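# Move the mug from cupboard to desk, close doors

## Task

Remove the mug from the cupboard and set it upright on the desk, then close both cupboard doors fully. The mug must not drop more than a few centimetres, be hit hard, or end up lying down. The doors must not be banged open or closed. The robot must not topple or finish leaning. Anything that stays in place only because the robot is holding it does not count. Finish by releasing everything and backing away.

## Robot and tools

ROBOT. A Hello Robot Stretch 3 with a single arm: a two-wheel differential base, a lift that slides up a mast, and a telescoping arm that sticks out to the robot's right, ending in a wrist (yaw, pitch, roll) and a two-finger gripper. The head carries two cameras. The base is 0.33 m long and 0.34 m wide and pivots about the point midway between its drive wheels, 0.05 m behind the front edge. It cannot move sideways, so reaching further along the robot's forward direction means driving. With the arm retracted and the wrist folded, a spin on the spot clears a circle of radius 0.28 m; an unfolded, level gripper reaches past that circle.

FRAMES. Base frame: origin on the floor between the drive wheels, x forward, y left, z up. hand_pose is reported in it, located where the closed fingertips meet; with all wrist joints at zero its x axis is up, y points back along the arm toward the mast, z toward the rear. Odometry frame is the base frame at the start of the scene; base_odometry counts wheel rotation, so slip is counted as motion. Headings are positive to the left, -3.142 to 3.142.

execute_actions. Argument "actions": a list containing one action or none (empty just returns state and pictures). "cameras": list of head_camera, nav_camera, wrist_camera or all; omitted or null means all, [] means none. An action may contain:
- "base": exactly one of {"translate_m": d}, a relative straight drive of d metres from the base's last reported position, forward positive, range -1 to 1; or {"rotate_rad": d}, a relative turn on the spot, left/counter-clockwise positive, range -3.2 to 3.2.
- "joints": absolute targets keyed by joint name, one number each: lift_m 0 to 1.1 (arm height on mast, metres); arm_m 0 to 0.52 (extension, metres); wrist_yaw_rad -1.345 to 4.42 (0 along the arm, positive swings toward the front, 3.0 folded over the base); wrist_pitch_rad -1.57 to 0.451 (0 level, negative tips fingertips down); wrist_roll_rad -2.911 to 2.911 (0 means fingers side by side and level); gripper_m -0.089 to 0.179 (bigger is wider; actual fingertip gap is about 0.007 less when nearly shut, 0.025 less when wide, and zero below 0.007); head_pan_rad -3.953 to 1.73 (0 forward, positive left, -1.57 looks along the arm); head_tilt_rad -1.53 to 0.419 (negative down). Tolerances for done: lift and arm ±0.004, yaw and roll ±0.02, pitch ±0.05, gripper ±0.004, head ±0.02.
- "contact_limits": {"arm_m": effort percent 1 to 100}, stopping the arm motion when its motor effort reaches that level (negative while retracting). Lower is softer but too low stops immediately; it also caps the holding force until the next action. Values above the maximum are clipped.
All motions in an action begin together. Anything left out may keep pushing toward an earlier target. Unknown keys or out-of-range numbers reject the whole call with no motion. Each action ends within 15 s. If a result reports a stop, later movement calls in the same reply are skipped.

wait: {"seconds": 0 to 10}; commands nothing, returns state and images.
zoom_image: {"camera", "region": [x0, y0, x1, y1]} in pixels of that camera's most recent full image, top-left origin, at most 504 by 504.
finished_scene: {"scene": n}, ends the scene irreversibly and reports success; the goal must already be met and stable. Replying without any tool call ends everything.

RESULT LINES. base_status and joint_status: how each motion ended. done (base: wheels turned the commanded amount, even with slip); off_target (stopped short and may still push); contact_stop (arm or lift hit something firmly, drops its target and goes slack until commanded again; a slack lift can sag under load or be pushed up by closing fingers on a surface); time_out; torque_fault (a wrist servo overloaded and is limp for 10 s). on_its_own covers things not commanded this call; "held at" is a held target, not the position, and an effort outside its rest range suggests pushing or carrying. motor_effort: percent of maximum, positive toward higher joint values, peak in brackets; readings carry sizeable bias and noise. Positive wheel effort pushes forward. lidar_m: 12 distances from the base origin, 30-degree sectors starting straight ahead and going counter-clockwise (4th left, 7th behind, 10th right), scan plane 0.17 m high, range 0.15 to 12, "-" is nothing; misses glass, thin legs, tabletops, and is partly blocked by the robot's own mast and body. wrist_depth_mm (45 to 1000) and head_depth_mm (280 to 4000, image sent rotated sideways): 7x7 grids of median depth, top-left first. base_tilt in degrees (forward and right positive) plus turned_by_wheels and turned_by_imu; all carry a fixed offset of up to about 4 degrees. contact_limits shows the active, default and maximum values. The pictures line lists returned images in order; calibration lines appear for cameras whose numbers changed.

SPEED. Full base speed (0.30 m/s, 1.9 rad/s) needs lift_m below 0.30, arm_m below 0.03 and wrist_yaw_rad above 2.54; otherwise 0.10 m/s and 0.63 rad/s.

GRIPPER. Command a value smaller than the object's width to grasp (smaller squeezes more); to let go, command at least 0.02 above where the fingers touched. Neither the reading nor done proves a grasp; check cameras. Overly hard squeezes get reduced by a stall guard and things may slip; resend a different value to squeeze again.

AVOID. Fold or unfold the wrist only with lift_m between 0.32 and 0.95, wrist_pitch_rad -0.4 and roll near 0; once folded, lift can go down to 0.25. With yaw below -0.4 keep pitch at -0.5 or lower. Pushing the arm into something rigid with the gripper above roughly 0.45 m can tip the robot, more so with a raised contact limit or a repeated push after a contact_stop. Do not drive while gripping or pushing something fixed; snags while driving, especially in reverse, can tip it. If leaning, reverse the last move in small steps, free the gripper, and lower lift_m to about 0.2 if needed. Move doors gently to avoid slams, set the mug down upright without dropping it, and loose objects may occasionally get nudged by outside forces.

Each tool is called after ">>>" as name([rows], argument=value, ...), one row to a line, values as JSON.

## Session

>>> execute_actions(actions=[])

Scene clock: 0.00 s.
base_odometry: x=+0.000 y=+0.000 heading=+0.000 (m, m, rad; odometry frame)
turned_by_wheels: +0.000 (rad since the last result)
turned_by_imu: +0.000 (rad since the last result)
base_tilt: forward=+0.5 right=+2.1 (deg)
lidar_m: 1.83 2.18 1.63 1.55 1.59 2.04 2.43 2.47 1.85 1.73 2.24 2.47
head_depth_mm: 2117 2308 2327 2348 2381 2420 2017 / 2098 2276 2310 2325 2340 2398 2031 / 2088 2250 2276 2299 2310 2346 2031 / 2082 2227 2262 2287 2281 2310 1953 / 2074 2213 2221 2247 2256 1811 2051 / 2061 2163 2192 2221 2216 2246 2054 / 2046 2149 2175 2202 2209 2238 2042
base_status: not commanded
joint_positions: lift_m=+0.493 arm_m=+0.002 wrist_yaw_rad=+3.103 wrist_pitch_rad=-0.554 wrist_roll_rad=-0.005 gripper_m=+0.037 head_pan_rad=-0.012 head_tilt_rad=+0.012
joint_status: not commanded
motor_effort: left_wheel=+0 right_wheel=+0 lift_m=+44 arm_m=-1 wrist_yaw_rad=+0 wrist_pitch_rad=+7 wrist_roll_rad=+0 gripper_m=+0 head_pan_rad=+0 head_tilt_rad=+2 (%)
hand_pose: x=-0.0133 y=+0.0586 z=+0.4768 quat_wxyz=(+0.206, +0.682, +0.181, +0.678) (m; base frame)
wrist_depth_mm: - - - - - - - / - - - - - - - / - - - - - - - / - - - - 966 940 940 / 874 862 831 854 856 792 760 / 756 721 741 711 - 672 675 / 649 647 629 631 607 599 587
pictures: head_camera (sideways: a quarter turn clockwise sets it upright), nav_camera (sideways: a quarter turn counterclockwise sets it upright), wrist_camera
Images, in order (width x height): head_camera 896x504, nav_camera 672x504, wrist_camera 644x364.

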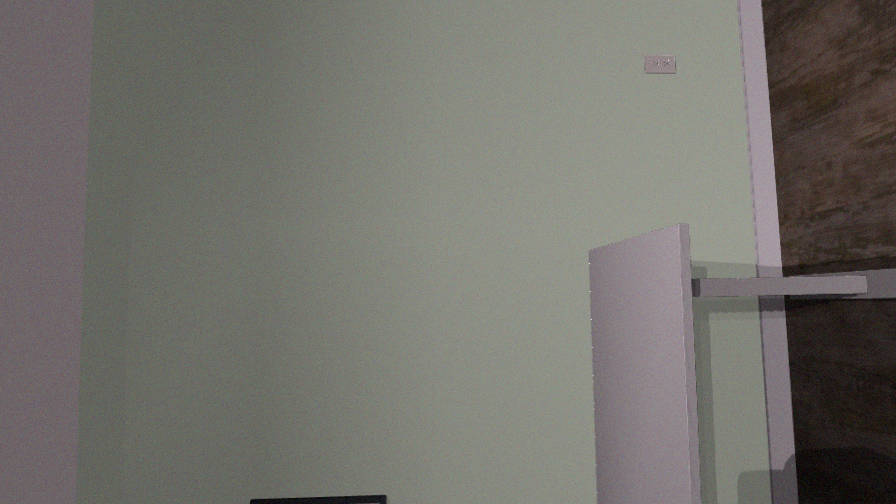

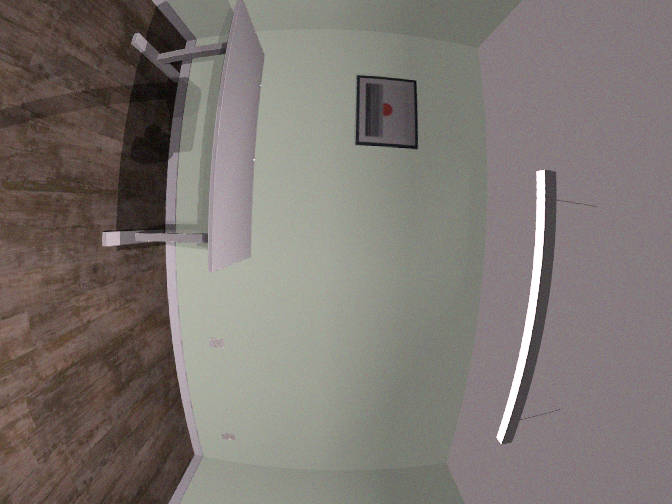

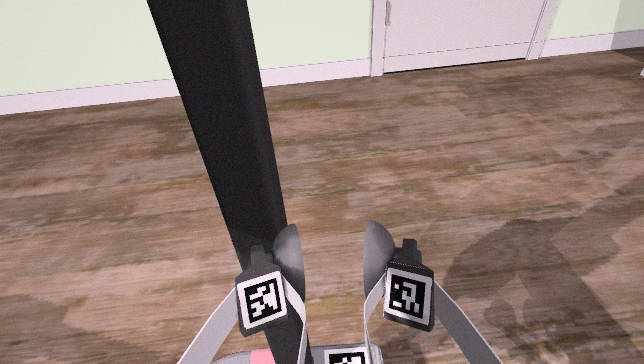

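>>> execute_actions([
  {"joints":{"head_pan_rad":-1.8,"head_tilt_rad":-0.4,"lift_m":0.28,"wrist_pitch_rad":-0.4}},
], cameras=["head_camera","nav_camera"])

Scene clock: 3.00 s.
base_odometry: x=+0.000 y=+0.000 heading=+0.000 (m, m, rad; odometry frame)
turned_by_wheels: +0.000 (rad since the last result)
turned_by_imu: +0.000 (rad since the last result)
base_tilt: forward=+0.6 right=+2.0 (deg)
lidar_m: 1.82 2.18 1.64 1.55 1.58 2.04 2.43 2.48 1.85 1.74 2.24 2.47
head_depth_mm: 2153 2361 2586 2751 2086 1624 1326 / 2090 2270 2498 2668 2090 1624 1328 / 2021 2169 2327 2508 2092 1628 1328 / 1954 2044 1805 1979 2084 1634 1334 / 1904 1981 1737 1910 2004 1628 1335 / 1845 1937 1678 1832 1951 1629 1331 / 1789 1875 1623 1763 1928 1632 1327
base_status: not commanded
joint_positions: lift_m=+0.280 arm_m=+0.002 wrist_yaw_rad=+3.103 wrist_pitch_rad=-0.419 wrist_roll_rad=-0.005 gripper_m=+0.037 head_pan_rad=-1.793 head_tilt_rad=-0.395
joint_status: all done
motor_effort: left_wheel=-1(0) right_wheel=+0(0) lift_m=+28(42) arm_m=-1(1) wrist_yaw_rad=+0(1) wrist_pitch_rad=+11(12) wrist_roll_rad=+0(0) gripper_m=+0(0) head_pan_rad=-1(32) head_tilt_rad=-3(30) (%)
hand_pose: x=-0.0126 y=+0.0775 z=+0.2929 quat_wxyz=(+0.160, +0.692, +0.134, +0.691) (m; base frame)
wrist_depth_mm: - - - - - - - / - - - - - - - / - - - - - - 976 / 916 863 - 828 807 797 743 / 701 670 651 655 636 619 596 / 565 550 547 546 - 508 493 / 482 484 - - 429 435 426
pictures: head_camera (sideways: a quarter turn clockwise sets it upright), nav_camera (sideways: a quarter turn counterclockwise sets it upright)
camera_calibration (this result's frames):
head_camera: T_world_to_cam=[[0.110605, 0.402766, -0.908596, 1.20322], [0.970061, -0.242634, 0.0105313, -0.0209131], [-0.216214, -0.882558, -0.417544, 0.502596], [0, 0, 0, 1]] pos_world=[-0.00412615, -0.0461195, 1.30332]
nav_camera: T_world_to_cam=[[-0.045365, -0.348779, 0.936107, -1.18071], [-0.97545, 0.217611, 0.0338068, 0.0195223], [-0.215498, -0.911591, -0.350088, 0.415649], [0, 0, 0, 1]] pos_world=[0.0550517, -0.0371534, 1.25013]
Images, in order (width x height): head_camera 896x504, nav_camera 672x504.

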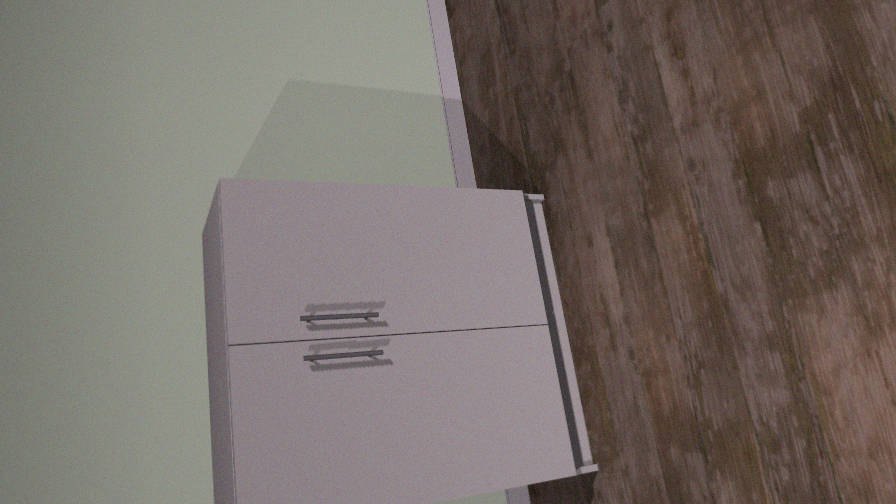

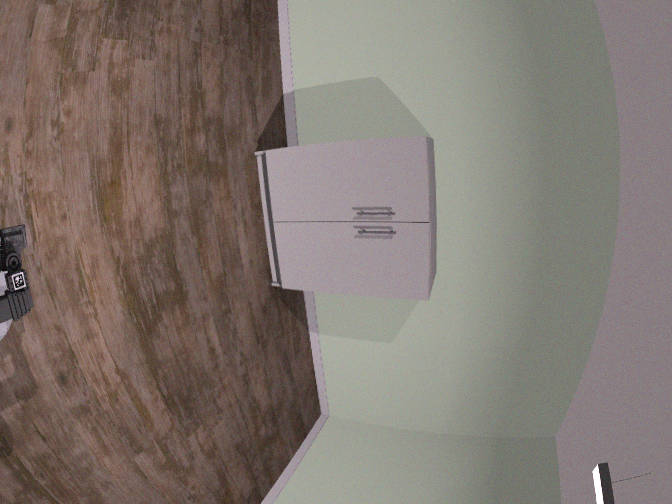

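>>> execute_actions([
  {"base":{"rotate_rad":-1.79}},
], cameras=[])

>>> execute_actions([
  {"base":{"translate_m":0.97}},
], cameras=[])

>>> execute_actions([
  {"base":{"rotate_rad":1.89},"joints":{"head_pan_rad":-1.57,"head_tilt_rad":-0.6}},
], cameras=[])

>>> execute_actions([
  {"joints":{"lift_m":0.72,"wrist_yaw_rad":0,"gripper_m":0.07}},
], cameras=[])

>>> execute_actions([
  {"joints":{"wrist_pitch_rad":0,"arm_m":0.2}},
])

Scene clock: 5.77 s.
base_odometry: x=+0.000 y=+0.000 heading=-1.790 (m, m, rad; odometry frame)
turned_by_wheels: -1.790 (rad since the last result)
turned_by_imu: -1.814 (rad since the last result)
base_tilt: forward=+0.6 right=+2.0 (deg)
lidar_m: 1.74 1.74 2.50 1.83 1.82 1.82 1.55 1.55 1.76 2.44 2.44 2.62
head_depth_mm: 1727 1837 1926 2061 2053 1622 1327 / 1938 2075 2208 2358 2070 1624 1331 / 2211 2369 2560 2660 2068 1633 1333 / 2387 2609 2801 2895 2093 1631 1328 / 2258 2446 2645 2738 2080 1630 1333 / 2171 2302 2483 2605 2101 1625 1333 / 2042 2188 2359 2511 2081 1630 1337
base_status: done
joint_positions: lift_m=+0.280 arm_m=+0.002 wrist_yaw_rad=+3.103 wrist_pitch_rad=-0.419 wrist_roll_rad=-0.005 gripper_m=+0.037 head_pan_rad=-1.793 head_tilt_rad=-0.395
joint_status: not commanded
motor_effort: left_wheel=+3(12) right_wheel=-3(9) lift_m=+28(28) arm_m=-2(1) wrist_yaw_rad=+0(0) wrist_pitch_rad=+11(11) wrist_roll_rad=+1(0) gripper_m=+0(0) head_pan_rad=-2(2) head_tilt_rad=-2(3) (%)
hand_pose: x=-0.0126 y=+0.0775 z=+0.2930 quat_wxyz=(+0.160, +0.692, +0.134, +0.691) (m; base frame)
wrist_depth_mm: - - - - - - - / - - - - - - - / - - - - - - 981 / 910 851 - 834 789 816 747 / 709 676 661 652 632 618 603 / 563 569 539 538 - 505 498 / 475 488 - - 428 436 419
pictures: none
No camera images: the call's "cameras" was empty. Leave "cameras" out to get every camera's image.

Scene clock: 10.77 s.
base_odometry: x=-0.211 y=-0.947 heading=-1.790 (m, m, rad; odometry frame)
turned_by_wheels: +0.000 (rad since the last result)
turned_by_imu: +0.005 (rad since the last result)
base_tilt: forward=+0.6 right=+2.0 (deg)
lidar_m: 0.81 0.81 1.45 2.42 2.26 2.89 2.48 2.48 2.55 2.15 2.14 1.51
head_depth_mm: 2535 2787 3035 2881 2069 1621 1326 / 2375 2601 2854 2891 2077 1628 1332 / 2236 2435 2640 2763 2088 1632 1325 / 2096 2275 2492 2636 2084 1624 1336 / 1996 2136 2319 2504 2084 1625 1332 / 1891 2030 2175 2377 2099 1628 1338 / 1795 1930 2085 2222 2079 1629 1333
base_status: done
joint_positions: lift_m=+0.280 arm_m=+0.002 wrist_yaw_rad=+3.103 wrist_pitch_rad=-0.418 wrist_roll_rad=-0.005 gripper_m=+0.037 head_pan_rad=-1.793 head_tilt_rad=-0.395
joint_status: not commanded
motor_effort: left_wheel=+2(10) right_wheel=-3(7) lift_m=+29(28) arm_m=-1(1) wrist_yaw_rad=+0(0) wrist_pitch_rad=+11(11) wrist_roll_rad=+0(0) gripper_m=+0(0) head_pan_rad=-2(2) head_tilt_rad=-3(2) (%)
hand_pose: x=-0.0126 y=+0.0776 z=+0.2931 quat_wxyz=(+0.160, +0.692, +0.134, +0.691) (m; base frame)
wrist_depth_mm: - - - - - - - / - - - - - - - / - - - - - - 925 / 940 888 - 814 782 766 740 / 719 682 647 659 652 603 602 / 568 542 540 534 - 517 492 / 467 483 - - 431 428 423
pictures: none
No camera images: the call's "cameras" was empty. Leave "cameras" out to get every camera's image.

Scene clock: 13.20 s.
base_odometry: x=-0.211 y=-0.947 heading=+0.100 (m, m, rad; odometry frame)
turned_by_wheels: +1.890 (rad since the last result)
turned_by_imu: +1.915 (rad since the last result)
base_tilt: forward=+0.5 right=+2.0 (deg)
lidar_m: 2.60 2.26 2.54 2.48 2.58 2.22 2.15 1.78 0.84 0.81 0.84 1.85
head_depth_mm: 1053 781 840 966 1137 1330 1192 / 1055 781 838 967 1139 1328 1193 / 1052 782 840 966 1137 1326 1189 / 1054 782 838 963 1139 1329 1191 / 1051 781 838 963 1135 1335 1195 / 1055 778 838 966 1137 1330 1192 / 1053 780 837 966 1135 1361 1194
base_status: done
joint_positions: lift_m=+0.280 arm_m=+0.002 wrist_yaw_rad=+3.103 wrist_pitch_rad=-0.418 wrist_roll_rad=-0.005 gripper_m=+0.037 head_pan_rad=-1.577 head_tilt_rad=-0.593
joint_status: all done
motor_effort: left_wheel=-3(9) right_wheel=+4(13) lift_m=+28(28) arm_m=-2(1) wrist_yaw_rad=+0(1) wrist_pitch_rad=+11(11) wrist_roll_rad=+0(0) gripper_m=+0(0) head_pan_rad=+3(18) head_tilt_rad=-3(24) (%)
hand_pose: x=-0.0126 y=+0.0776 z=+0.2931 quat_wxyz=(+0.160, +0.692, +0.134, +0.691) (m; base frame)
wrist_depth_mm: - - - - - - - / - - - - - - - / - - - - - - - / 914 888 - 790 788 779 739 / 696 680 649 644 660 603 601 / 569 558 547 537 - 504 499 / 466 487 - - 425 431 421
pictures: none
No camera images: the call's "cameras" was empty. Leave "cameras" out to get every camera's image.

Scene clock: 18.03 s.
base_odometry: x=-0.211 y=-0.947 heading=+0.100 (m, m, rad; odometry frame)
turned_by_wheels: +0.000 (rad since the last result)
turned_by_imu: +0.000 (rad since the last result)
base_tilt: forward=+0.5 right=+2.0 (deg)
lidar_m: 2.60 2.26 2.54 2.48 2.59 2.21 2.14 1.78 0.84 0.81 0.85 1.86
head_depth_mm: 1051 781 838 964 1133 1329 1214 / 1051 779 840 964 1137 1333 1218 / 1052 780 840 967 1139 1315 1219 / 1055 781 842 966 1136 1327 1193 / 1055 781 838 967 1136 1332 1196 / 1054 781 841 967 1137 1329 1195 / 1055 780 838 965 1140 1362 1192
base_status: not commanded
joint_positions: lift_m=+0.720 arm_m=+0.002 wrist_yaw_rad=+0.003 wrist_pitch_rad=-0.418 wrist_roll_rad=-0.005 gripper_m=+0.070 head_pan_rad=-1.577 head_tilt_rad=-0.593
joint_status: all done
motor_effort: left_wheel=-3(4) right_wheel=+4(5) lift_m=+58(60) arm_m=-1(2) wrist_yaw_rad=-3(5) wrist_pitch_rad=+11(11) wrist_roll_rad=+1(1) gripper_m=+0(92) head_pan_rad=+2(4) head_tilt_rad=-3(4) (%)
hand_pose: x=-0.0209 y=-0.3710 z=+0.7322 quat_wxyz=(+0.694, +0.148, -0.689, -0.146) (m; base frame)
wrist_depth_mm: 960 525 518 502 506 498 493 / - 553 557 546 550 547 550 / - 617 606 596 598 583 616 / - 692 672 664 674 657 - / - - 739 728 720 716 - / - - - 831 822 802 - / 989 948 946 951 894 892 879
pictures: none
No camera images: the call's "cameras" was empty. Leave "cameras" out to get every camera's image.

Scene clock: 20.73 s.
base_odometry: x=-0.211 y=-0.947 heading=+0.100 (m, m, rad; odometry frame)
turned_by_wheels: +0.000 (rad since the last result)
turned_by_imu: +0.000 (rad since the last result)
base_tilt: forward=+0.5 right=+2.0 (deg)
lidar_m: 2.60 2.27 2.55 2.48 2.59 2.21 2.15 1.78 0.84 0.81 0.84 1.85
head_depth_mm: 1052 778 840 967 1138 1305 - / 1056 780 837 965 1085 - 1191 / 1054 780 838 945 - 1334 1198 / 1052 781 841 965 1136 1337 1192 / 1054 780 838 965 1138 1328 1195 / 1058 781 840 964 1136 1331 1195 / 1050 779 836 963 1138 1361 1192
base_status: not commanded
joint_positions: lift_m=+0.720 arm_m=+0.200 wrist_yaw_rad=+0.002 wrist_pitch_rad=-0.021 wrist_roll_rad=-0.005 gripper_m=+0.070 head_pan_rad=-1.577 head_tilt_rad=-0.593
joint_status: all done
motor_effort: left_wheel=-3(4) right_wheel=+5(4) lift_m=+58(59) arm_m=+5(0) wrist_yaw_rad=-2(3) wrist_pitch_rad=+12(13) wrist_roll_rad=+0(0) gripper_m=+0(0) head_pan_rad=+3(3) head_tilt_rad=-4(3) (%)
hand_pose: x=-0.0210 y=-0.6002 z=+0.8288 quat_wxyz=(+0.709, +0.008, -0.705, -0.007) (m; base frame)
wrist_depth_mm: 364 361 358 349 346 341 338 / 373 371 366 359 349 347 345 / 391 381 377 370 360 363 353 / 393 389 380 382 370 369 365 / 406 398 394 388 382 375 368 / 418 406 - 392 390 380 377 / 426 416 413 406 401 393 386
pictures: head_camera (sideways: a quarter turn clockwise sets it upright), nav_camera (sideways: a quarter turn counterclockwise sets it upright), wrist_camera
camera_calibration (this result's frames):
head_camera: T_world_to_cam=[[0.022674, 0.587895, -0.80862, 1.07338], [0.999515, -0.0305941, 0.00578386, -0.01491], [-0.0213387, -0.808359, -0.588303, 0.723587], [0, 0, 0, 1]] pos_world=[0.00600546, -0.0465696, 1.29373]
nav_camera: T_world_to_cam=[[0.0294312, -0.527905, 0.848793, -1.06727], [-0.999462, -0.00323333, 0.0326446, 0.0211905], [-0.0144888, -0.849297, -0.527716, 0.645561], [0, 0, 0, 1]] pos_world=[0.0619435, -0.015073, 1.24587]
wrist_camera: T_world_to_cam=[[-0.998575, -0.0264043, -0.0463764, 0.00962951], [0.0412868, 0.168386, -0.984856, 0.959343], [0.0338136, -0.985367, -0.167056, -0.285639], [0, 0, 0, 1]] pos_world=[-0.0203339, -0.442745, 0.897543]
Images, in order (width x height): head_camera 896x504, nav_camera 672x504, wrist_camera 644x364.

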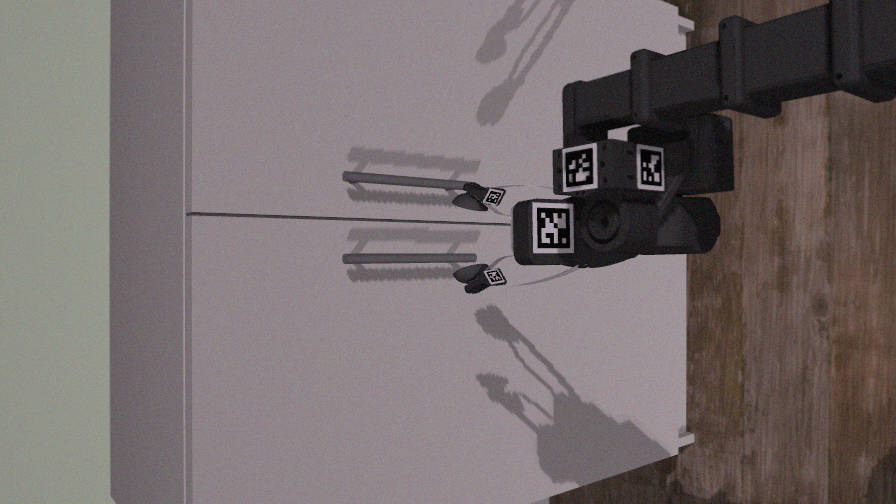

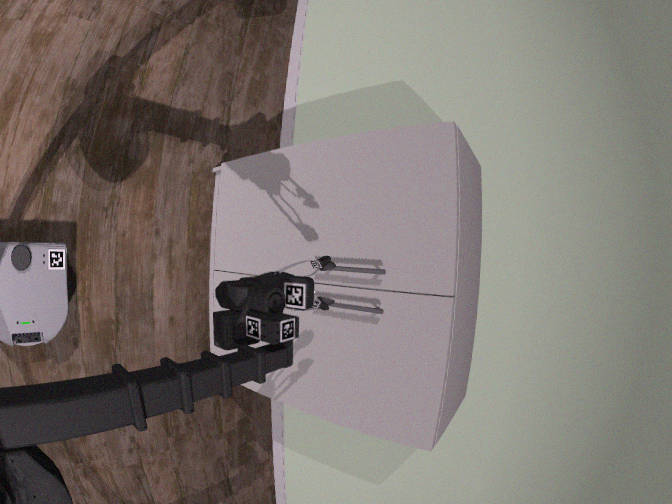

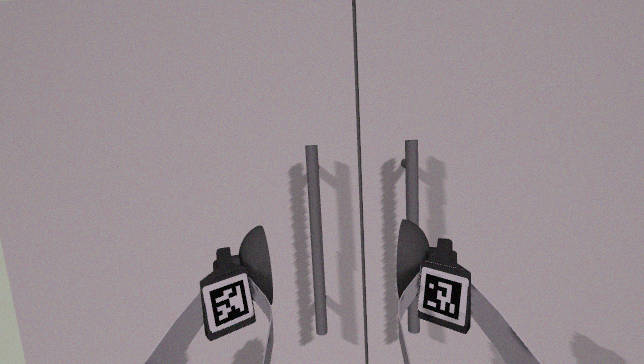

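>>> execute_actions([
  {"base":{"translate_m":0.022},"joints":{"arm_m":0.365,"lift_m":0.7,"gripper_m":0.06}},
])

Scene clock: 23.33 s.
base_odometry: x=-0.189 y=-0.945 heading=+0.100 (m, m, rad; odometry frame)
turned_by_wheels: +0.000 (rad since the last result)
turned_by_imu: +0.000 (rad since the last result)
base_tilt: forward=+0.6 right=+2.1 (deg)
lidar_m: 2.58 2.25 2.53 2.47 2.58 2.24 2.17 1.78 0.83 0.81 0.85 1.86
head_depth_mm: 1051 781 839 966 1139 1321 - / 1052 780 840 946 1108 - 1166 / 1052 781 839 926 1181 1333 1192 / 1052 780 838 944 1169 1333 1193 / 1055 782 841 964 1135 1327 1189 / 1055 780 837 967 1135 1326 1192 / 1053 780 838 966 1201 1391 1191
base_status: done
joint_positions: lift_m=+0.700 arm_m=+0.365 wrist_yaw_rad=+0.002 wrist_pitch_rad=-0.021 wrist_roll_rad=-0.005 gripper_m=+0.060 head_pan_rad=-1.577 head_tilt_rad=-0.593
joint_status: all done
motor_effort: left_wheel=-3(5) right_wheel=+4(9) lift_m=+28(54) arm_m=+5(7) wrist_yaw_rad=-3(2) wrist_pitch_rad=+12(12) wrist_roll_rad=+1(0) gripper_m=+0(52) head_pan_rad=+4(4) head_tilt_rad=-3(3) (%)
hand_pose: x=-0.0210 y=-0.7652 z=+0.8098 quat_wxyz=(+0.709, +0.008, -0.705, -0.007) (m; base frame)
wrist_depth_mm: 200 199 197 193 192 189 187 / 206 203 201 198 195 192 191 / 212 209 205 203 200 196 194 / 216 212 209 207 206 202 198 / 220 219 216 213 207 205 204 / 229 225 222 219 217 210 208 / 234 232 229 224 222 215 215
pictures: head_camera (sideways: a quarter turn clockwise sets it upright), nav_camera (sideways: a quarter turn counterclockwise sets it upright), wrist_camera
camera_calibration (this result's frames):
head_camera: T_world_to_cam=[[0.022674, 0.587895, -0.80862, 1.07338], [0.999515, -0.0305941, 0.00578386, -0.01491], [-0.0213387, -0.808359, -0.588303, 0.723587], [0, 0, 0, 1]] pos_world=[0.00600546, -0.0465696, 1.29373]
nav_camera: T_world_to_cam=[[0.0294312, -0.527905, 0.848793, -1.06727], [-0.999462, -0.00323333, 0.0326446, 0.0211905], [-0.0144888, -0.849297, -0.527716, 0.645561], [0, 0, 0, 1]] pos_world=[0.0619435, -0.015073, 1.24587]
wrist_camera: T_world_to_cam=[[-0.998579, -0.0262619, -0.0463681, 0.00445508], [0.041314, 0.168047, -0.984913, 0.968244], [0.0336578, -0.985429, -0.166724, -0.451719], [0, 0, 0, 1]] pos_world=[-0.0203494, -0.607731, 0.878531]
Images, in order (width x height): head_camera 896x504, nav_camera 672x504, wrist_camera 644x364.

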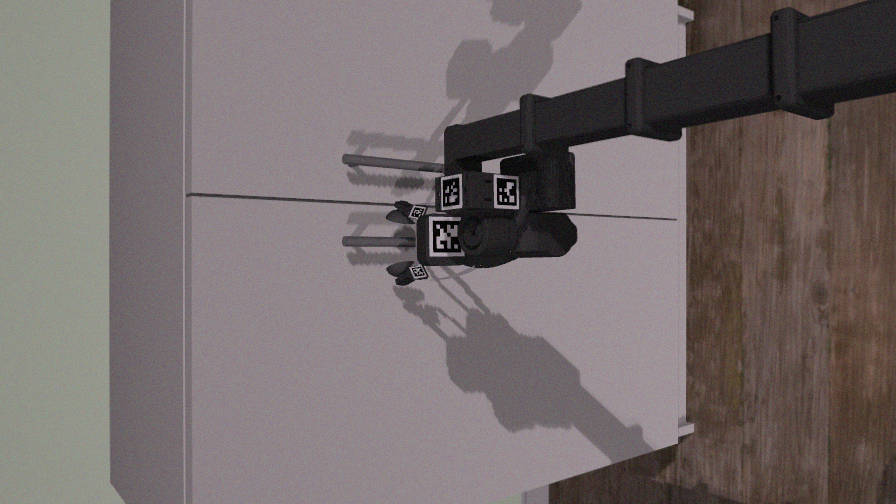

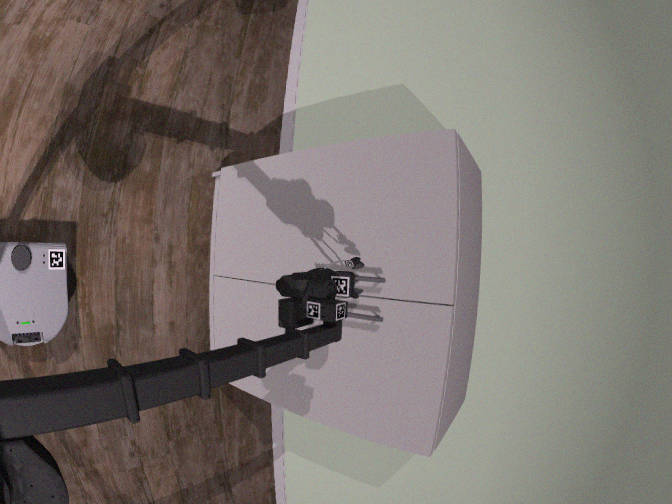

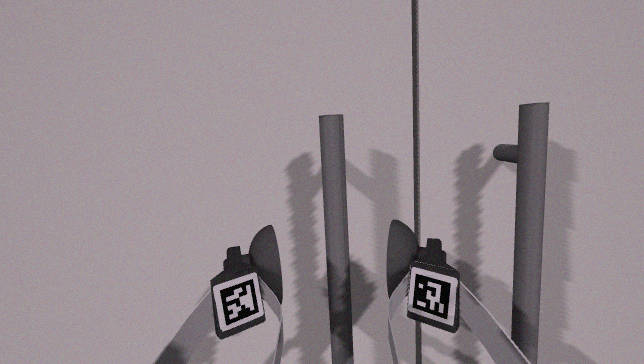

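>>> execute_actions([
  {"joints":{"arm_m":0.377,"gripper_m":-0.03}},
], cameras=[])

>>> execute_actions([
  {"base":{"translate_m":0.009},"joints":{"arm_m":0.325}},
], cameras=["wrist_camera"])

>>> execute_actions([
  {"base":{"translate_m":0.016},"joints":{"arm_m":0.275}},
], cameras=[])

>>> execute_actions([
  {"base":{"translate_m":0.051},"joints":{"arm_m":0.183}},
])

Scene clock: 24.90 s.
base_odometry: x=-0.189 y=-0.945 heading=+0.100 (m, m, rad; odometry frame)
turned_by_wheels: +0.000 (rad since the last result)
turned_by_imu: +0.000 (rad since the last result)
base_tilt: forward=+0.5 right=+2.1 (deg)
lidar_m: 2.58 2.25 2.54 2.48 2.58 2.23 2.17 1.78 0.84 0.81 0.85 1.86
head_depth_mm: 1056 782 840 965 1138 1335 - / 1053 781 840 944 1113 - 1162 / 1052 782 840 910 1184 1333 1189 / 1055 781 839 953 1167 1329 1191 / 1055 781 839 965 1137 1335 1193 / 1054 781 839 966 1137 1329 1193 / 1058 782 839 966 1201 1392 1193
base_status: not commanded
joint_positions: lift_m=+0.700 arm_m=+0.377 wrist_yaw_rad=-0.002 wrist_pitch_rad=-0.021 wrist_roll_rad=-0.005 gripper_m=-0.029 head_pan_rad=-1.577 head_tilt_rad=-0.593
joint_status: all done
motor_effort: left_wheel=-4(4) right_wheel=+6(6) lift_m=+28(28) arm_m=+5(1) wrist_yaw_rad=+2(2) wrist_pitch_rad=+12(12) wrist_roll_rad=+0(0) gripper_m=-15(100) head_pan_rad=+4(3) head_tilt_rad=-4(3) (%)
hand_pose: x=-0.0220 y=-0.7772 z=+0.8097 quat_wxyz=(+0.709, +0.007, -0.705, -0.008) (m; base frame)
wrist_depth_mm: 190 186 186 183 180 178 175 / 194 192 189 187 184 183 180 / 198 197 194 190 189 186 182 / 203 202 198 195 193 191 188 / 210 207 203 199 196 194 193 / 215 212 209 - 201 200 197 / 220 215 214 211 209 203 201
pictures: none
No camera images: the call's "cameras" was empty. Leave "cameras" out to get every camera's image.

Scene clock: 26.97 s.
base_odometry: x=-0.180 y=-0.944 heading=+0.100 (m, m, rad; odometry frame)
turned_by_wheels: +0.000 (rad since the last result)
turned_by_imu: +0.000 (rad since the last result)
base_tilt: forward=+0.5 right=+2.0 (deg)
lidar_m: 2.57 2.23 2.53 2.48 2.59 2.25 2.18 1.78 0.84 0.81 0.84 1.85
head_depth_mm: 1056 782 840 967 1137 1327 - / 1057 780 842 970 1099 1332 1192 / 1055 782 841 929 1197 1333 1191 / 1053 781 840 945 1186 1329 1194 / 1055 779 840 967 1139 1330 1197 / 1056 781 839 963 1139 1329 1196 / 1052 781 839 966 1231 1397 1189
base_status: done
joint_positions: lift_m=+0.700 arm_m=+0.325 wrist_yaw_rad=-0.002 wrist_pitch_rad=-0.019 wrist_roll_rad=-0.005 gripper_m=-0.029 head_pan_rad=-1.577 head_tilt_rad=-0.593
joint_status: all done
motor_effort: left_wheel=-3(11) right_wheel=+4(16) lift_m=+28(28) arm_m=-7(10) wrist_yaw_rad=+2(20) wrist_pitch_rad=+11(12) wrist_roll_rad=+1(1) gripper_m=-11(15) head_pan_rad=+3(4) head_tilt_rad=-3(4) (%)
hand_pose: x=-0.0220 y=-0.7262 z=+0.8101 quat_wxyz=(+0.709, +0.006, -0.705, -0.008) (m; base frame)
wrist_depth_mm: 241 235 235 230 229 228 223 / 244 243 239 236 233 231 229 / 251 250 245 241 238 234 231 / 256 256 253 247 246 240 238 / 264 264 257 252 250 245 245 / 270 266 264 - 258 249 252 / 279 278 271 267 263 258 255
pictures: wrist_camera
camera_calibration (this result's frames):
wrist_camera: T_world_to_cam=[[-0.998674, -0.022413, -0.0463373, 0.00726415], [0.0419687, 0.166642, -0.985124, 0.961207], [0.0298013, -0.985763, -0.16548, -0.414489], [0, 0, 0, 1]] pos_world=[-0.0207338, -0.568602, 0.878655]
Images, in order (width x height): wrist_camera 644x364.

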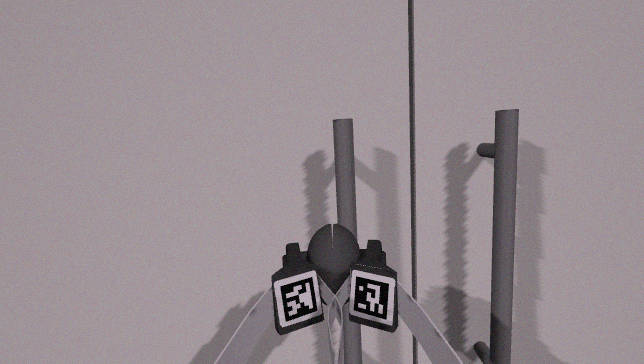

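Scene clock: 28.43 s.
base_odometry: x=-0.164 y=-0.942 heading=+0.100 (m, m, rad; odometry frame)
turned_by_wheels: +0.000 (rad since the last result)
turned_by_imu: +0.000 (rad since the last result)
base_tilt: forward=+0.6 right=+2.0 (deg)
lidar_m: 2.56 2.22 2.53 2.48 2.59 2.26 2.20 1.79 0.84 0.81 0.85 1.85
head_depth_mm: 1055 782 838 970 1138 1326 - / 1054 782 841 965 - - 1197 / 1053 782 839 950 - 1331 1196 / 1054 781 841 934 1140 1333 1191 / 1055 781 839 967 1139 1331 1195 / 1056 783 839 967 1141 1328 1189 / 1051 781 840 966 1543 1392 1192
base_status: done
joint_positions: lift_m=+0.700 arm_m=+0.275 wrist_yaw_rad=-0.002 wrist_pitch_rad=-0.019 wrist_roll_rad=-0.005 gripper_m=-0.029 head_pan_rad=-1.577 head_tilt_rad=-0.593
joint_status: all done
motor_effort: left_wheel=-3(4) right_wheel=+4(8) lift_m=+28(28) arm_m=-6(7) wrist_yaw_rad=+3(3) wrist_pitch_rad=+12(11) wrist_roll_rad=+1(0) gripper_m=-11(11) head_pan_rad=+3(3) head_tilt_rad=-3(3) (%)
hand_pose: x=-0.0220 y=-0.6762 z=+0.8101 quat_wxyz=(+0.709, +0.006, -0.705, -0.008) (m; base frame)
wrist_depth_mm: 290 285 281 277 278 274 269 / 300 295 289 285 281 278 275 / 301 303 293 293 288 286 280 / 312 310 304 301 295 293 286 / 315 315 312 303 301 301 293 / 330 321 319 - 310 304 301 / 339 327 327 324 318 311 308
pictures: none
No camera images: the call's "cameras" was empty. Leave "cameras" out to get every camera's image.

Scene clock: 30.33 s.
base_odometry: x=-0.113 y=-0.937 heading=+0.099 (m, m, rad; odometry frame)
turned_by_wheels: +0.000 (rad since the last result)
turned_by_imu: +0.000 (rad since the last result)
base_tilt: forward=+0.5 right=+2.1 (deg)
lidar_m: 2.51 2.17 2.52 2.47 2.59 2.32 2.25 1.78 0.84 0.81 0.85 1.86
head_depth_mm: 1054 782 842 965 1144 1316 - / 1053 783 840 968 1111 - 1166 / 1053 781 842 969 1098 - 1192 / 1058 781 843 970 1109 1318 1192 / 1055 783 841 967 1141 1335 1193 / 1055 785 841 970 1138 1360 1188 / 1072 782 841 1460 1669 1391 1192
base_status: done
joint_positions: lift_m=+0.700 arm_m=+0.183 wrist_yaw_rad=-0.002 wrist_pitch_rad=-0.019 wrist_roll_rad=-0.005 gripper_m=-0.029 head_pan_rad=-1.577 head_tilt_rad=-0.593
joint_status: all done
motor_effort: left_wheel=-3(4) right_wheel=+3(9) lift_m=+28(28) arm_m=-7(6) wrist_yaw_rad=+2(3) wrist_pitch_rad=+11(11) wrist_roll_rad=+0(0) gripper_m=-11(11) head_pan_rad=+3(3) head_tilt_rad=-3(2) (%)
hand_pose: x=-0.0219 y=-0.5842 z=+0.8101 quat_wxyz=(+0.709, +0.007, -0.705, -0.008) (m; base frame)
wrist_depth_mm: 387 376 374 368 363 361 357 / 877 389 384 379 368 366 362 / 875 400 392 393 385 376 374 / 900 405 401 390 393 384 377 / 939 417 412 401 400 396 390 / 949 421 416 - 409 400 392 / 991 437 431 424 416 405 411
pictures: head_camera (sideways: a quarter turn clockwise sets it upright), nav_camera (sideways: a quarter turn counterclockwise sets it upright), wrist_camera
camera_calibration (this result's frames):
head_camera: T_world_to_cam=[[0.022674, 0.587896, -0.808619, 1.07337], [0.999515, -0.030594, 0.00578382, -0.01491], [-0.0213386, -0.808358, -0.588305, 0.723589], [0, 0, 0, 1]] pos_world=[0.00600546, -0.0465696, 1.29373]
nav_camera: T_world_to_cam=[[0.0294313, -0.527906, 0.848793, -1.06727], [-0.999462, -0.0032335, 0.0326446, 0.0211905], [-0.0144887, -0.849297, -0.527717, 0.645563], [0, 0, 0, 1]] pos_world=[0.0619435, -0.0150729, 1.24587]
wrist_camera: T_world_to_cam=[[-0.998664, -0.0228712, -0.0463373, 0.0102966], [0.0418922, 0.166661, -0.985124, 0.937548], [0.0302536, -0.985749, -0.16548, -0.274494], [0, 0, 0, 1]] pos_world=[-0.0206887, -0.4266, 0.878655]
Images, in order (width x height): head_camera 896x504, nav_camera 672x504, wrist_camera 644x364.

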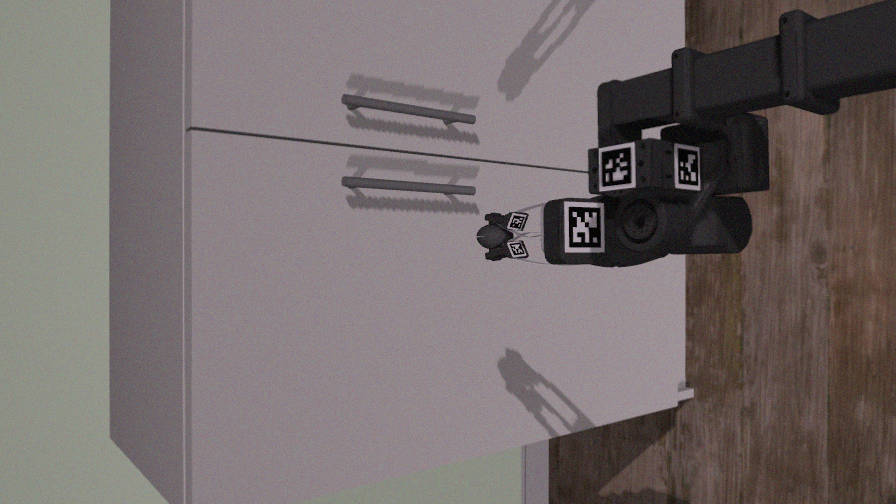

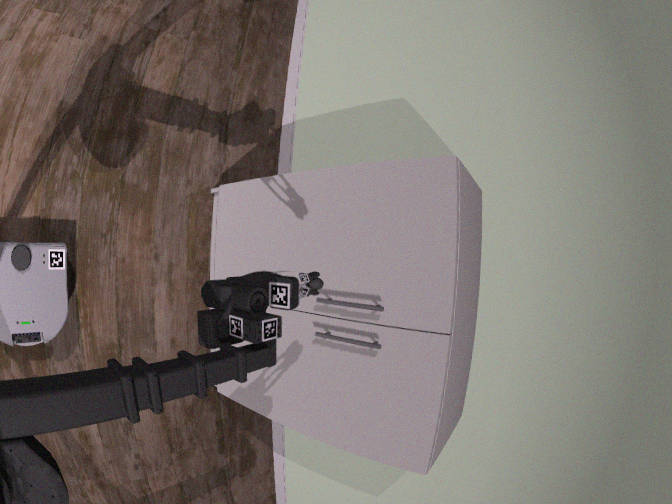

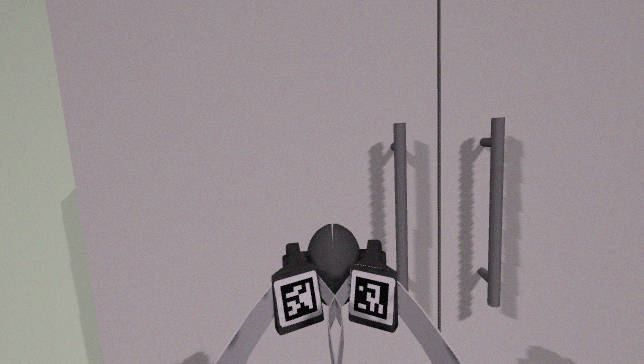

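Slipped. Deeper and harder.

>>> execute_actions([
  {"base":{"translate_m":-0.078},"joints":{"arm_m":0.39,"gripper_m":0.06},"contact_limits":{"arm_m":15}},
], cameras=["wrist_camera"])

>>> execute_actions([
  {"joints":{"gripper_m":-0.07}},
], cameras=["wrist_camera"])

>>> execute_actions([
  {"joints":{"arm_m":0.345}},
], cameras=["wrist_camera"])

Scene clock: 33.27 s.
base_odometry: x=-0.191 y=-0.945 heading=+0.099 (m, m, rad; odometry frame)
turned_by_wheels: +0.000 (rad since the last result)
turned_by_imu: +0.000 (rad since the last result)
base_tilt: forward=+0.6 right=+2.1 (deg)
lidar_m: 2.59 2.24 2.53 2.48 2.58 2.24 2.16 1.78 0.84 0.81 0.85 1.86
head_depth_mm: 1053 782 841 968 1136 1328 - / 1052 779 839 957 1110 - 1192 / 1053 782 838 907 1163 1327 1191 / 1053 779 839 966 1167 1330 1197 / 1051 780 840 963 1138 1329 1190 / 1056 782 837 967 1136 1329 1196 / 1050 780 837 966 1168 1360 1191
base_status: done
joint_positions: lift_m=+0.700 arm_m=+0.390 wrist_yaw_rad=-0.002 wrist_pitch_rad=-0.019 wrist_roll_rad=-0.005 gripper_m=+0.060 head_pan_rad=-1.577 head_tilt_rad=-0.593
joint_status: all done
motor_effort: left_wheel=-3(6) right_wheel=+4(6) lift_m=+28(28) arm_m=+5(7) wrist_yaw_rad=+3(2) wrist_pitch_rad=+11(11) wrist_roll_rad=+0(0) gripper_m=+0(94) head_pan_rad=+4(4) head_tilt_rad=-4(4) (%)
contact_limits: arm_m 15 (drawing in: default 27, maximum 43; extending or still: default 35, maximum 58)
hand_pose: x=-0.0219 y=-0.7902 z=+0.8101 quat_wxyz=(+0.709, +0.007, -0.705, -0.008) (m; base frame)
wrist_depth_mm: 177 175 173 170 169 167 164 / 180 178 177 173 170 170 168 / 184 182 181 177 176 173 171 / 189 188 186 181 180 177 174 / 194 193 191 185 184 182 178 / 200 197 196 192 190 185 182 / 203 203 200 196 195 190 188
pictures: wrist_camera
camera_calibration (this result's frames):
wrist_camera: T_world_to_cam=[[-0.998658, -0.0231318, -0.0463373, 0.00544402], [0.0418487, 0.166672, -0.985124, 0.971899], [0.0305109, -0.985741, -0.16548, -0.477632], [0, 0, 0, 1]] pos_world=[-0.0206631, -0.632684, 0.878655]
Images, in order (width x height): wrist_camera 644x364.

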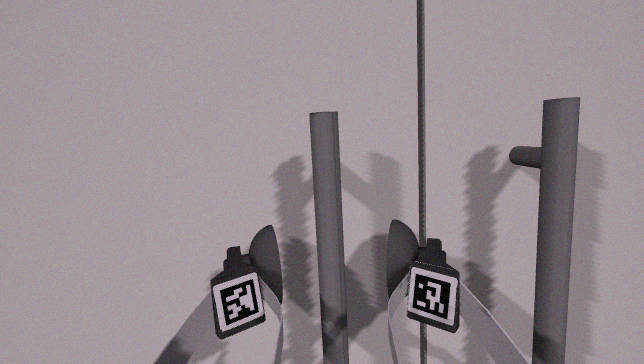

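Scene clock: 35.07 s.
base_odometry: x=-0.191 y=-0.945 heading=+0.099 (m, m, rad; odometry frame)
turned_by_wheels: +0.000 (rad since the last result)
turned_by_imu: +0.000 (rad since the last result)
base_tilt: forward=+0.6 right=+2.1 (deg)
lidar_m: 2.59 2.25 2.54 2.48 2.58 2.24 2.17 1.78 0.84 0.81 0.84 1.86
head_depth_mm: 1054 781 839 967 1140 1334 - / 1055 780 839 956 1105 - 1193 / 1055 781 840 906 1169 1330 1195 / 1053 781 839 976 1170 1328 1193 / 1053 779 840 965 1135 1334 1191 / 1058 780 836 965 1142 1331 1190 / 1054 780 840 963 1168 1360 1195
base_status: not commanded
joint_positions: lift_m=+0.700 arm_m=+0.390 wrist_yaw_rad=+0.001 wrist_pitch_rad=-0.019 wrist_roll_rad=-0.005 gripper_m=-0.068 head_pan_rad=-1.577 head_tilt_rad=-0.593
joint_status: all done
motor_effort: left_wheel=-2(2) right_wheel=+2(4) lift_m=+28(28) arm_m=+2(5) wrist_yaw_rad=-1(0) wrist_pitch_rad=+11(11) wrist_roll_rad=+0(0) gripper_m=-31(100) head_pan_rad=+4(2) head_tilt_rad=-3(3) (%)
hand_pose: x=-0.0213 y=-0.7906 z=+0.8102 quat_wxyz=(+0.709, +0.007, -0.705, -0.007) (m; base frame)
wrist_depth_mm: 176 173 173 170 168 165 163 / 181 178 175 173 172 169 167 / 184 182 178 177 176 173 168 / 188 187 185 179 178 176 172 / 193 190 188 183 183 180 177 / 198 197 194 - 188 186 181 / 204 201 199 194 194 188 186
pictures: wrist_camera
camera_calibration (this result's frames):
wrist_camera: T_world_to_cam=[[-0.998605, -0.0253522, -0.0463283, 0.00424165], [0.0414834, 0.166337, -0.985196, 0.971833], [0.032683, -0.985743, -0.165053, -0.478301], [0, 0, 0, 1]] pos_world=[-0.0204468, -0.633025, 0.878697]
Images, in order (width x height): wrist_camera 644x364.

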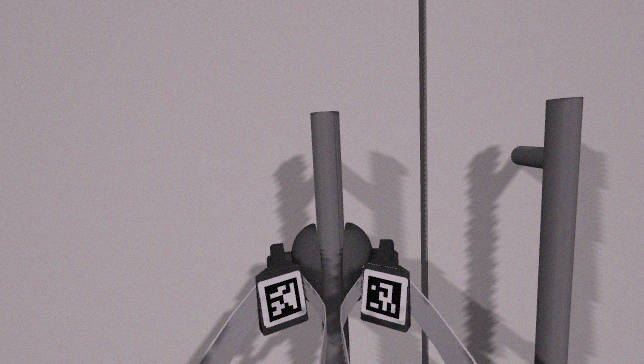

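Scene clock: 36.50 s.
base_odometry: x=-0.191 y=-0.945 heading=+0.100 (m, m, rad; odometry frame)
turned_by_wheels: +0.000 (rad since the last result)
turned_by_imu: +0.001 (rad since the last result)
base_tilt: forward=+0.5 right=+2.1 (deg)
lidar_m: 2.58 2.25 2.54 2.47 2.58 2.24 2.17 1.77 0.84 0.76 0.82 1.85
head_depth_mm: 1056 780 839 966 1138 1329 - / 1057 782 840 945 1112 1327 1193 / 1054 783 824 925 1200 1327 1198 / 1055 768 790 865 1103 1298 1190 / 1055 768 801 922 1093 1298 1191 / 1054 768 814 939 1112 1336 1189 / 1053 765 825 953 1167 1364 1192
base_status: not commanded
joint_positions: lift_m=+0.700 arm_m=+0.346 wrist_yaw_rad=+0.017 wrist_pitch_rad=-0.020 wrist_roll_rad=-0.005 gripper_m=-0.062 head_pan_rad=-1.577 head_tilt_rad=-0.593
joint_status: all done
on_its_own: gripper_m is held at -0.063, not at your -0.070, by its stall guard, which is still easing; wrist_yaw_rad is at rest, and its effort (-19) is outside its rest range (-12 to +12)
motor_effort: left_wheel=+2(3) right_wheel=-7(7) lift_m=+28(28) arm_m=-6(14) wrist_yaw_rad=-19(19) wrist_pitch_rad=+11(13) wrist_roll_rad=+0(0) gripper_m=-30(32) head_pan_rad=+3(3) head_tilt_rad=-3(3) (%)
hand_pose: x=-0.0170 y=-0.7462 z=+0.8101 quat_wxyz=(+0.709, +0.013, -0.705, -0.001) (m; base frame)
wrist_depth_mm: 196 186 175 169 164 204 201 / 202 191 182 173 167 209 205 / 207 198 187 174 171 213 211 / 214 201 193 176 176 219 216 / 219 209 196 179 178 223 220 / 228 214 202 150 231 228 225 / 234 220 207 193 189 235 232
pictures: wrist_camera
camera_calibration (this result's frames):
wrist_camera: T_world_to_cam=[[-0.998043, -0.0419726, -0.0463449, -0.00275883], [0.038697, 0.167566, -0.985101, 0.964911], [0.0491131, -0.984967, -0.165613, -0.433342], [0, 0, 0, 1]] pos_world=[-0.0188099, -0.588629, 0.87864]
Images, in order (width x height): wrist_camera 644x364.

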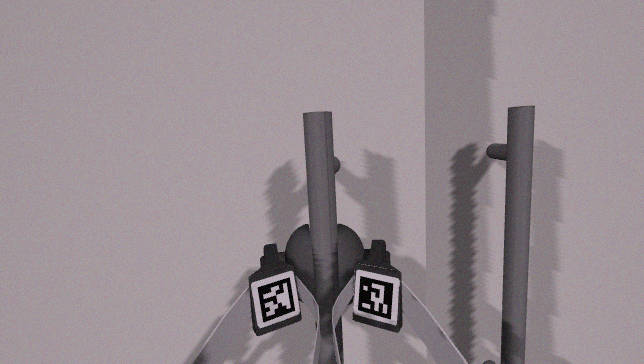

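>>> execute_actions([
  {"base":{"translate_m":0.027},"joints":{"arm_m":0.288,"gripper_m":-0.045}},
], cameras=[])

>>> execute_actions([
  {"base":{"translate_m":0.05},"joints":{"arm_m":0.243,"wrist_yaw_rad":-0.1}},
], cameras=[])

>>> execute_actions([
  {"base":{"translate_m":0.056},"joints":{"arm_m":0.203,"wrist_yaw_rad":-0.2}},
])

Scene clock: 38.33 s.
base_odometry: x=-0.164 y=-0.942 heading=+0.100 (m, m, rad; odometry frame)
turned_by_wheels: +0.000 (rad since the last result)
turned_by_imu: +0.000 (rad since the last result)
base_tilt: forward=+0.6 right=+2.0 (deg)
lidar_m: 2.56 2.22 2.53 2.48 2.58 2.27 2.19 1.78 0.84 0.70 0.81 1.86
head_depth_mm: 1055 783 840 967 1140 1329 - / 1056 782 841 967 1098 1360 1178 / 1051 782 810 919 - 1331 1189 / 1055 794 732 812 1028 1209 1194 / 1052 768 757 875 1037 1277 1191 / 1055 769 782 910 1088 1309 1190 / 1055 767 812 951 1538 1391 1196
base_status: done
joint_positions: lift_m=+0.700 arm_m=+0.288 wrist_yaw_rad=-0.001 wrist_pitch_rad=-0.020 wrist_roll_rad=-0.005 gripper_m=-0.044 head_pan_rad=-1.577 head_tilt_rad=-0.593
joint_status: all done
motor_effort: left_wheel=-3(8) right_wheel=+3(11) lift_m=+29(28) arm_m=-7(8) wrist_yaw_rad=+1(18) wrist_pitch_rad=+12(12) wrist_roll_rad=+0(0) gripper_m=-22(55) head_pan_rad=+4(3) head_tilt_rad=-3(4) (%)
hand_pose: x=-0.0216 y=-0.6892 z=+0.8099 quat_wxyz=(+0.709, +0.007, -0.705, -0.008) (m; base frame)
wrist_depth_mm: 224 206 186 170 159 260 259 / 232 211 192 173 164 264 264 / 242 219 197 175 167 272 267 / 250 227 202 178 173 276 276 / 261 231 208 178 175 284 282 / 270 242 217 - 292 289 289 / 281 247 223 191 186 297 295
pictures: none
No camera images: the call's "cameras" was empty. Leave "cameras" out to get every camera's image.

Scene clock: 39.77 s.
base_odometry: x=-0.114 y=-0.937 heading=+0.099 (m, m, rad; odometry frame)
turned_by_wheels: +0.000 (rad since the last result)
turned_by_imu: +0.000 (rad since the last result)
base_tilt: forward=+0.5 right=+2.0 (deg)
lidar_m: 2.51 2.17 2.52 2.48 2.59 2.32 2.24 1.78 0.84 0.65 0.81 1.86
head_depth_mm: 1053 783 840 966 1137 1329 - / 1056 782 840 968 1085 - 1167 / 1054 861 666 772 - 1302 1195 / 1054 792 697 794 973 1166 1194 / 1055 793 736 851 1014 1255 1196 / 1055 768 773 906 1095 1330 1193 / 1070 769 821 1034 1628 1394 1193
base_status: done
joint_positions: lift_m=+0.700 arm_m=+0.243 wrist_yaw_rad=-0.103 wrist_pitch_rad=-0.021 wrist_roll_rad=-0.005 gripper_m=-0.044 head_pan_rad=-1.577 head_tilt_rad=-0.593
joint_status: all done
motor_effort: left_wheel=-4(10) right_wheel=+6(13) lift_m=+28(28) arm_m=-6(9) wrist_yaw_rad=+2(41) wrist_pitch_rad=+12(12) wrist_roll_rad=+0(0) gripper_m=-22(26) head_pan_rad=+3(4) head_tilt_rad=-3(4) (%)
hand_pose: x=-0.0478 y=-0.6427 z=+0.8098 quat_wxyz=(+0.708, -0.029, -0.704, -0.044) (m; base frame)
wrist_depth_mm: 232 210 188 170 157 321 328 / 238 215 193 175 160 333 335 / 250 220 199 174 166 338 342 / 259 232 205 179 169 343 354 / 270 238 211 180 173 354 360 / 281 248 220 150 173 362 372 / 298 256 225 198 184 374 377
pictures: none
No camera images: the call's "cameras" was empty. Leave "cameras" out to get every camera's image.

Scene clock: 41.53 s.
base_odometry: x=-0.058 y=-0.932 heading=+0.099 (m, m, rad; odometry frame)
turned_by_wheels: +0.000 (rad since the last result)
turned_by_imu: +0.000 (rad since the last result)
base_tilt: forward=+0.6 right=+2.0 (deg)
lidar_m: 2.45 2.12 2.54 2.48 2.58 2.37 2.30 1.78 0.84 0.60 0.83 1.86
head_depth_mm: 1054 785 843 971 1145 1331 - / 1055 862 635 942 1117 - 1170 / 1058 862 633 711 790 - 1193 / 1056 793 679 780 917 1164 1193 / 1058 793 726 847 1014 1262 1192 / 1053 770 785 925 1166 1363 1192 / 1072 1144 1305 1565 1681 1390 1191
base_status: done
joint_positions: lift_m=+0.700 arm_m=+0.203 wrist_yaw_rad=-0.208 wrist_pitch_rad=-0.021 wrist_roll_rad=-0.005 gripper_m=-0.044 head_pan_rad=-1.577 head_tilt_rad=-0.593
joint_status: all done
motor_effort: left_wheel=-5(10) right_wheel=+8(10) lift_m=+28(28) arm_m=-6(11) wrist_yaw_rad=+9(40) wrist_pitch_rad=+13(13) wrist_roll_rad=+0(0) gripper_m=-22(26) head_pan_rad=+4(4) head_tilt_rad=-3(4) (%)
hand_pose: x=-0.0743 y=-0.5985 z=+0.8096 quat_wxyz=(+0.704, -0.065, -0.702, -0.081) (m; base frame)
wrist_depth_mm: 241 215 190 171 157 387 414 / 248 221 196 175 162 399 419 / 260 230 202 177 165 412 431 / 270 235 210 180 169 424 441 / 282 247 214 164 172 437 447 / 295 254 222 151 173 437 478 / 309 261 230 201 184 453 482
pictures: head_camera (sideways: a quarter turn clockwise sets it upright), nav_camera (sideways: a quarter turn counterclockwise sets it upright), wrist_camera
camera_calibration (this result's frames):
head_camera: T_world_to_cam=[[0.0226745, 0.587995, -0.808547, 1.07328], [0.999515, -0.0305947, 0.00578079, -0.014906], [-0.0213381, -0.808286, -0.588404, 0.723718], [0, 0, 0, 1]] pos_world=[0.00600547, -0.0465686, 1.29372]
nav_camera: T_world_to_cam=[[0.0294307, -0.52801, 0.848728, -1.06718], [-0.999462, -0.00323751, 0.0326434, 0.021192], [-0.0144883, -0.849232, -0.527821, 0.645699], [0, 0, 0, 1]] pos_world=[0.0619435, -0.015066, 1.24587]
wrist_camera: T_world_to_cam=[[-0.982176, 0.182148, -0.046386, 0.0816571], [0.0755207, 0.156432, -0.984797, 0.937754], [-0.172123, -0.970748, -0.167399, -0.29167], [0, 0, 0, 1]] pos_world=[-0.0408213, -0.444706, 0.87846]
Images, in order (width x height): head_camera 896x504, nav_camera 672x504, wrist_camera 644x364.

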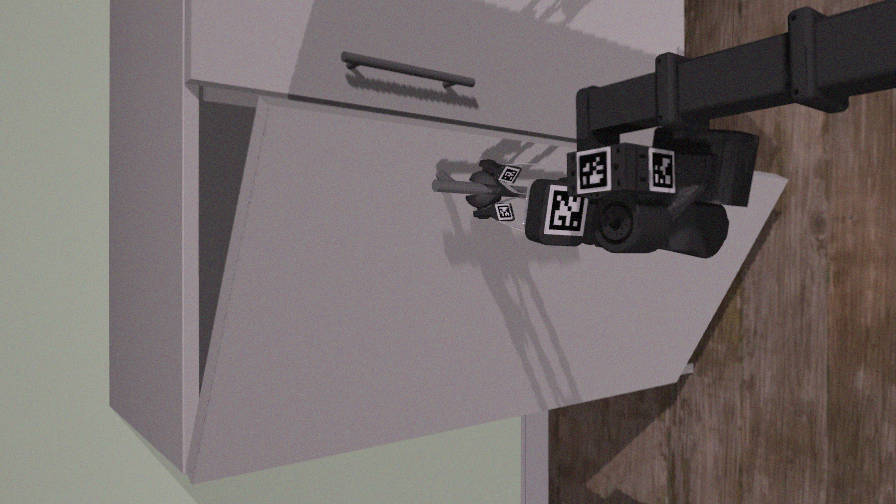

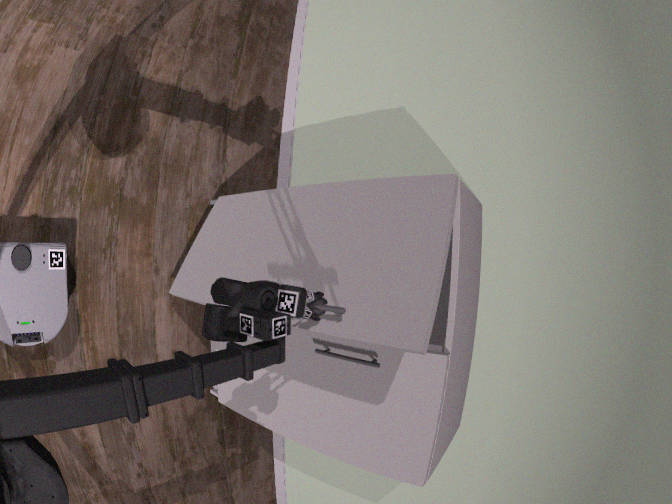

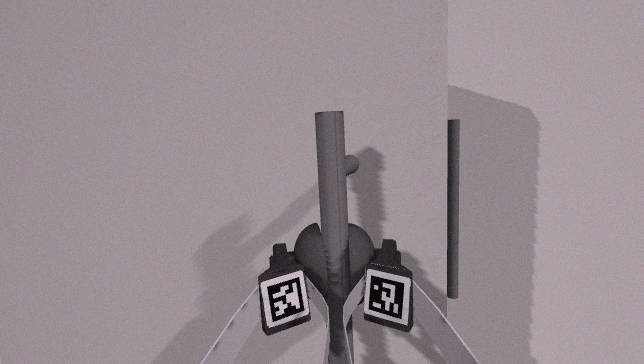

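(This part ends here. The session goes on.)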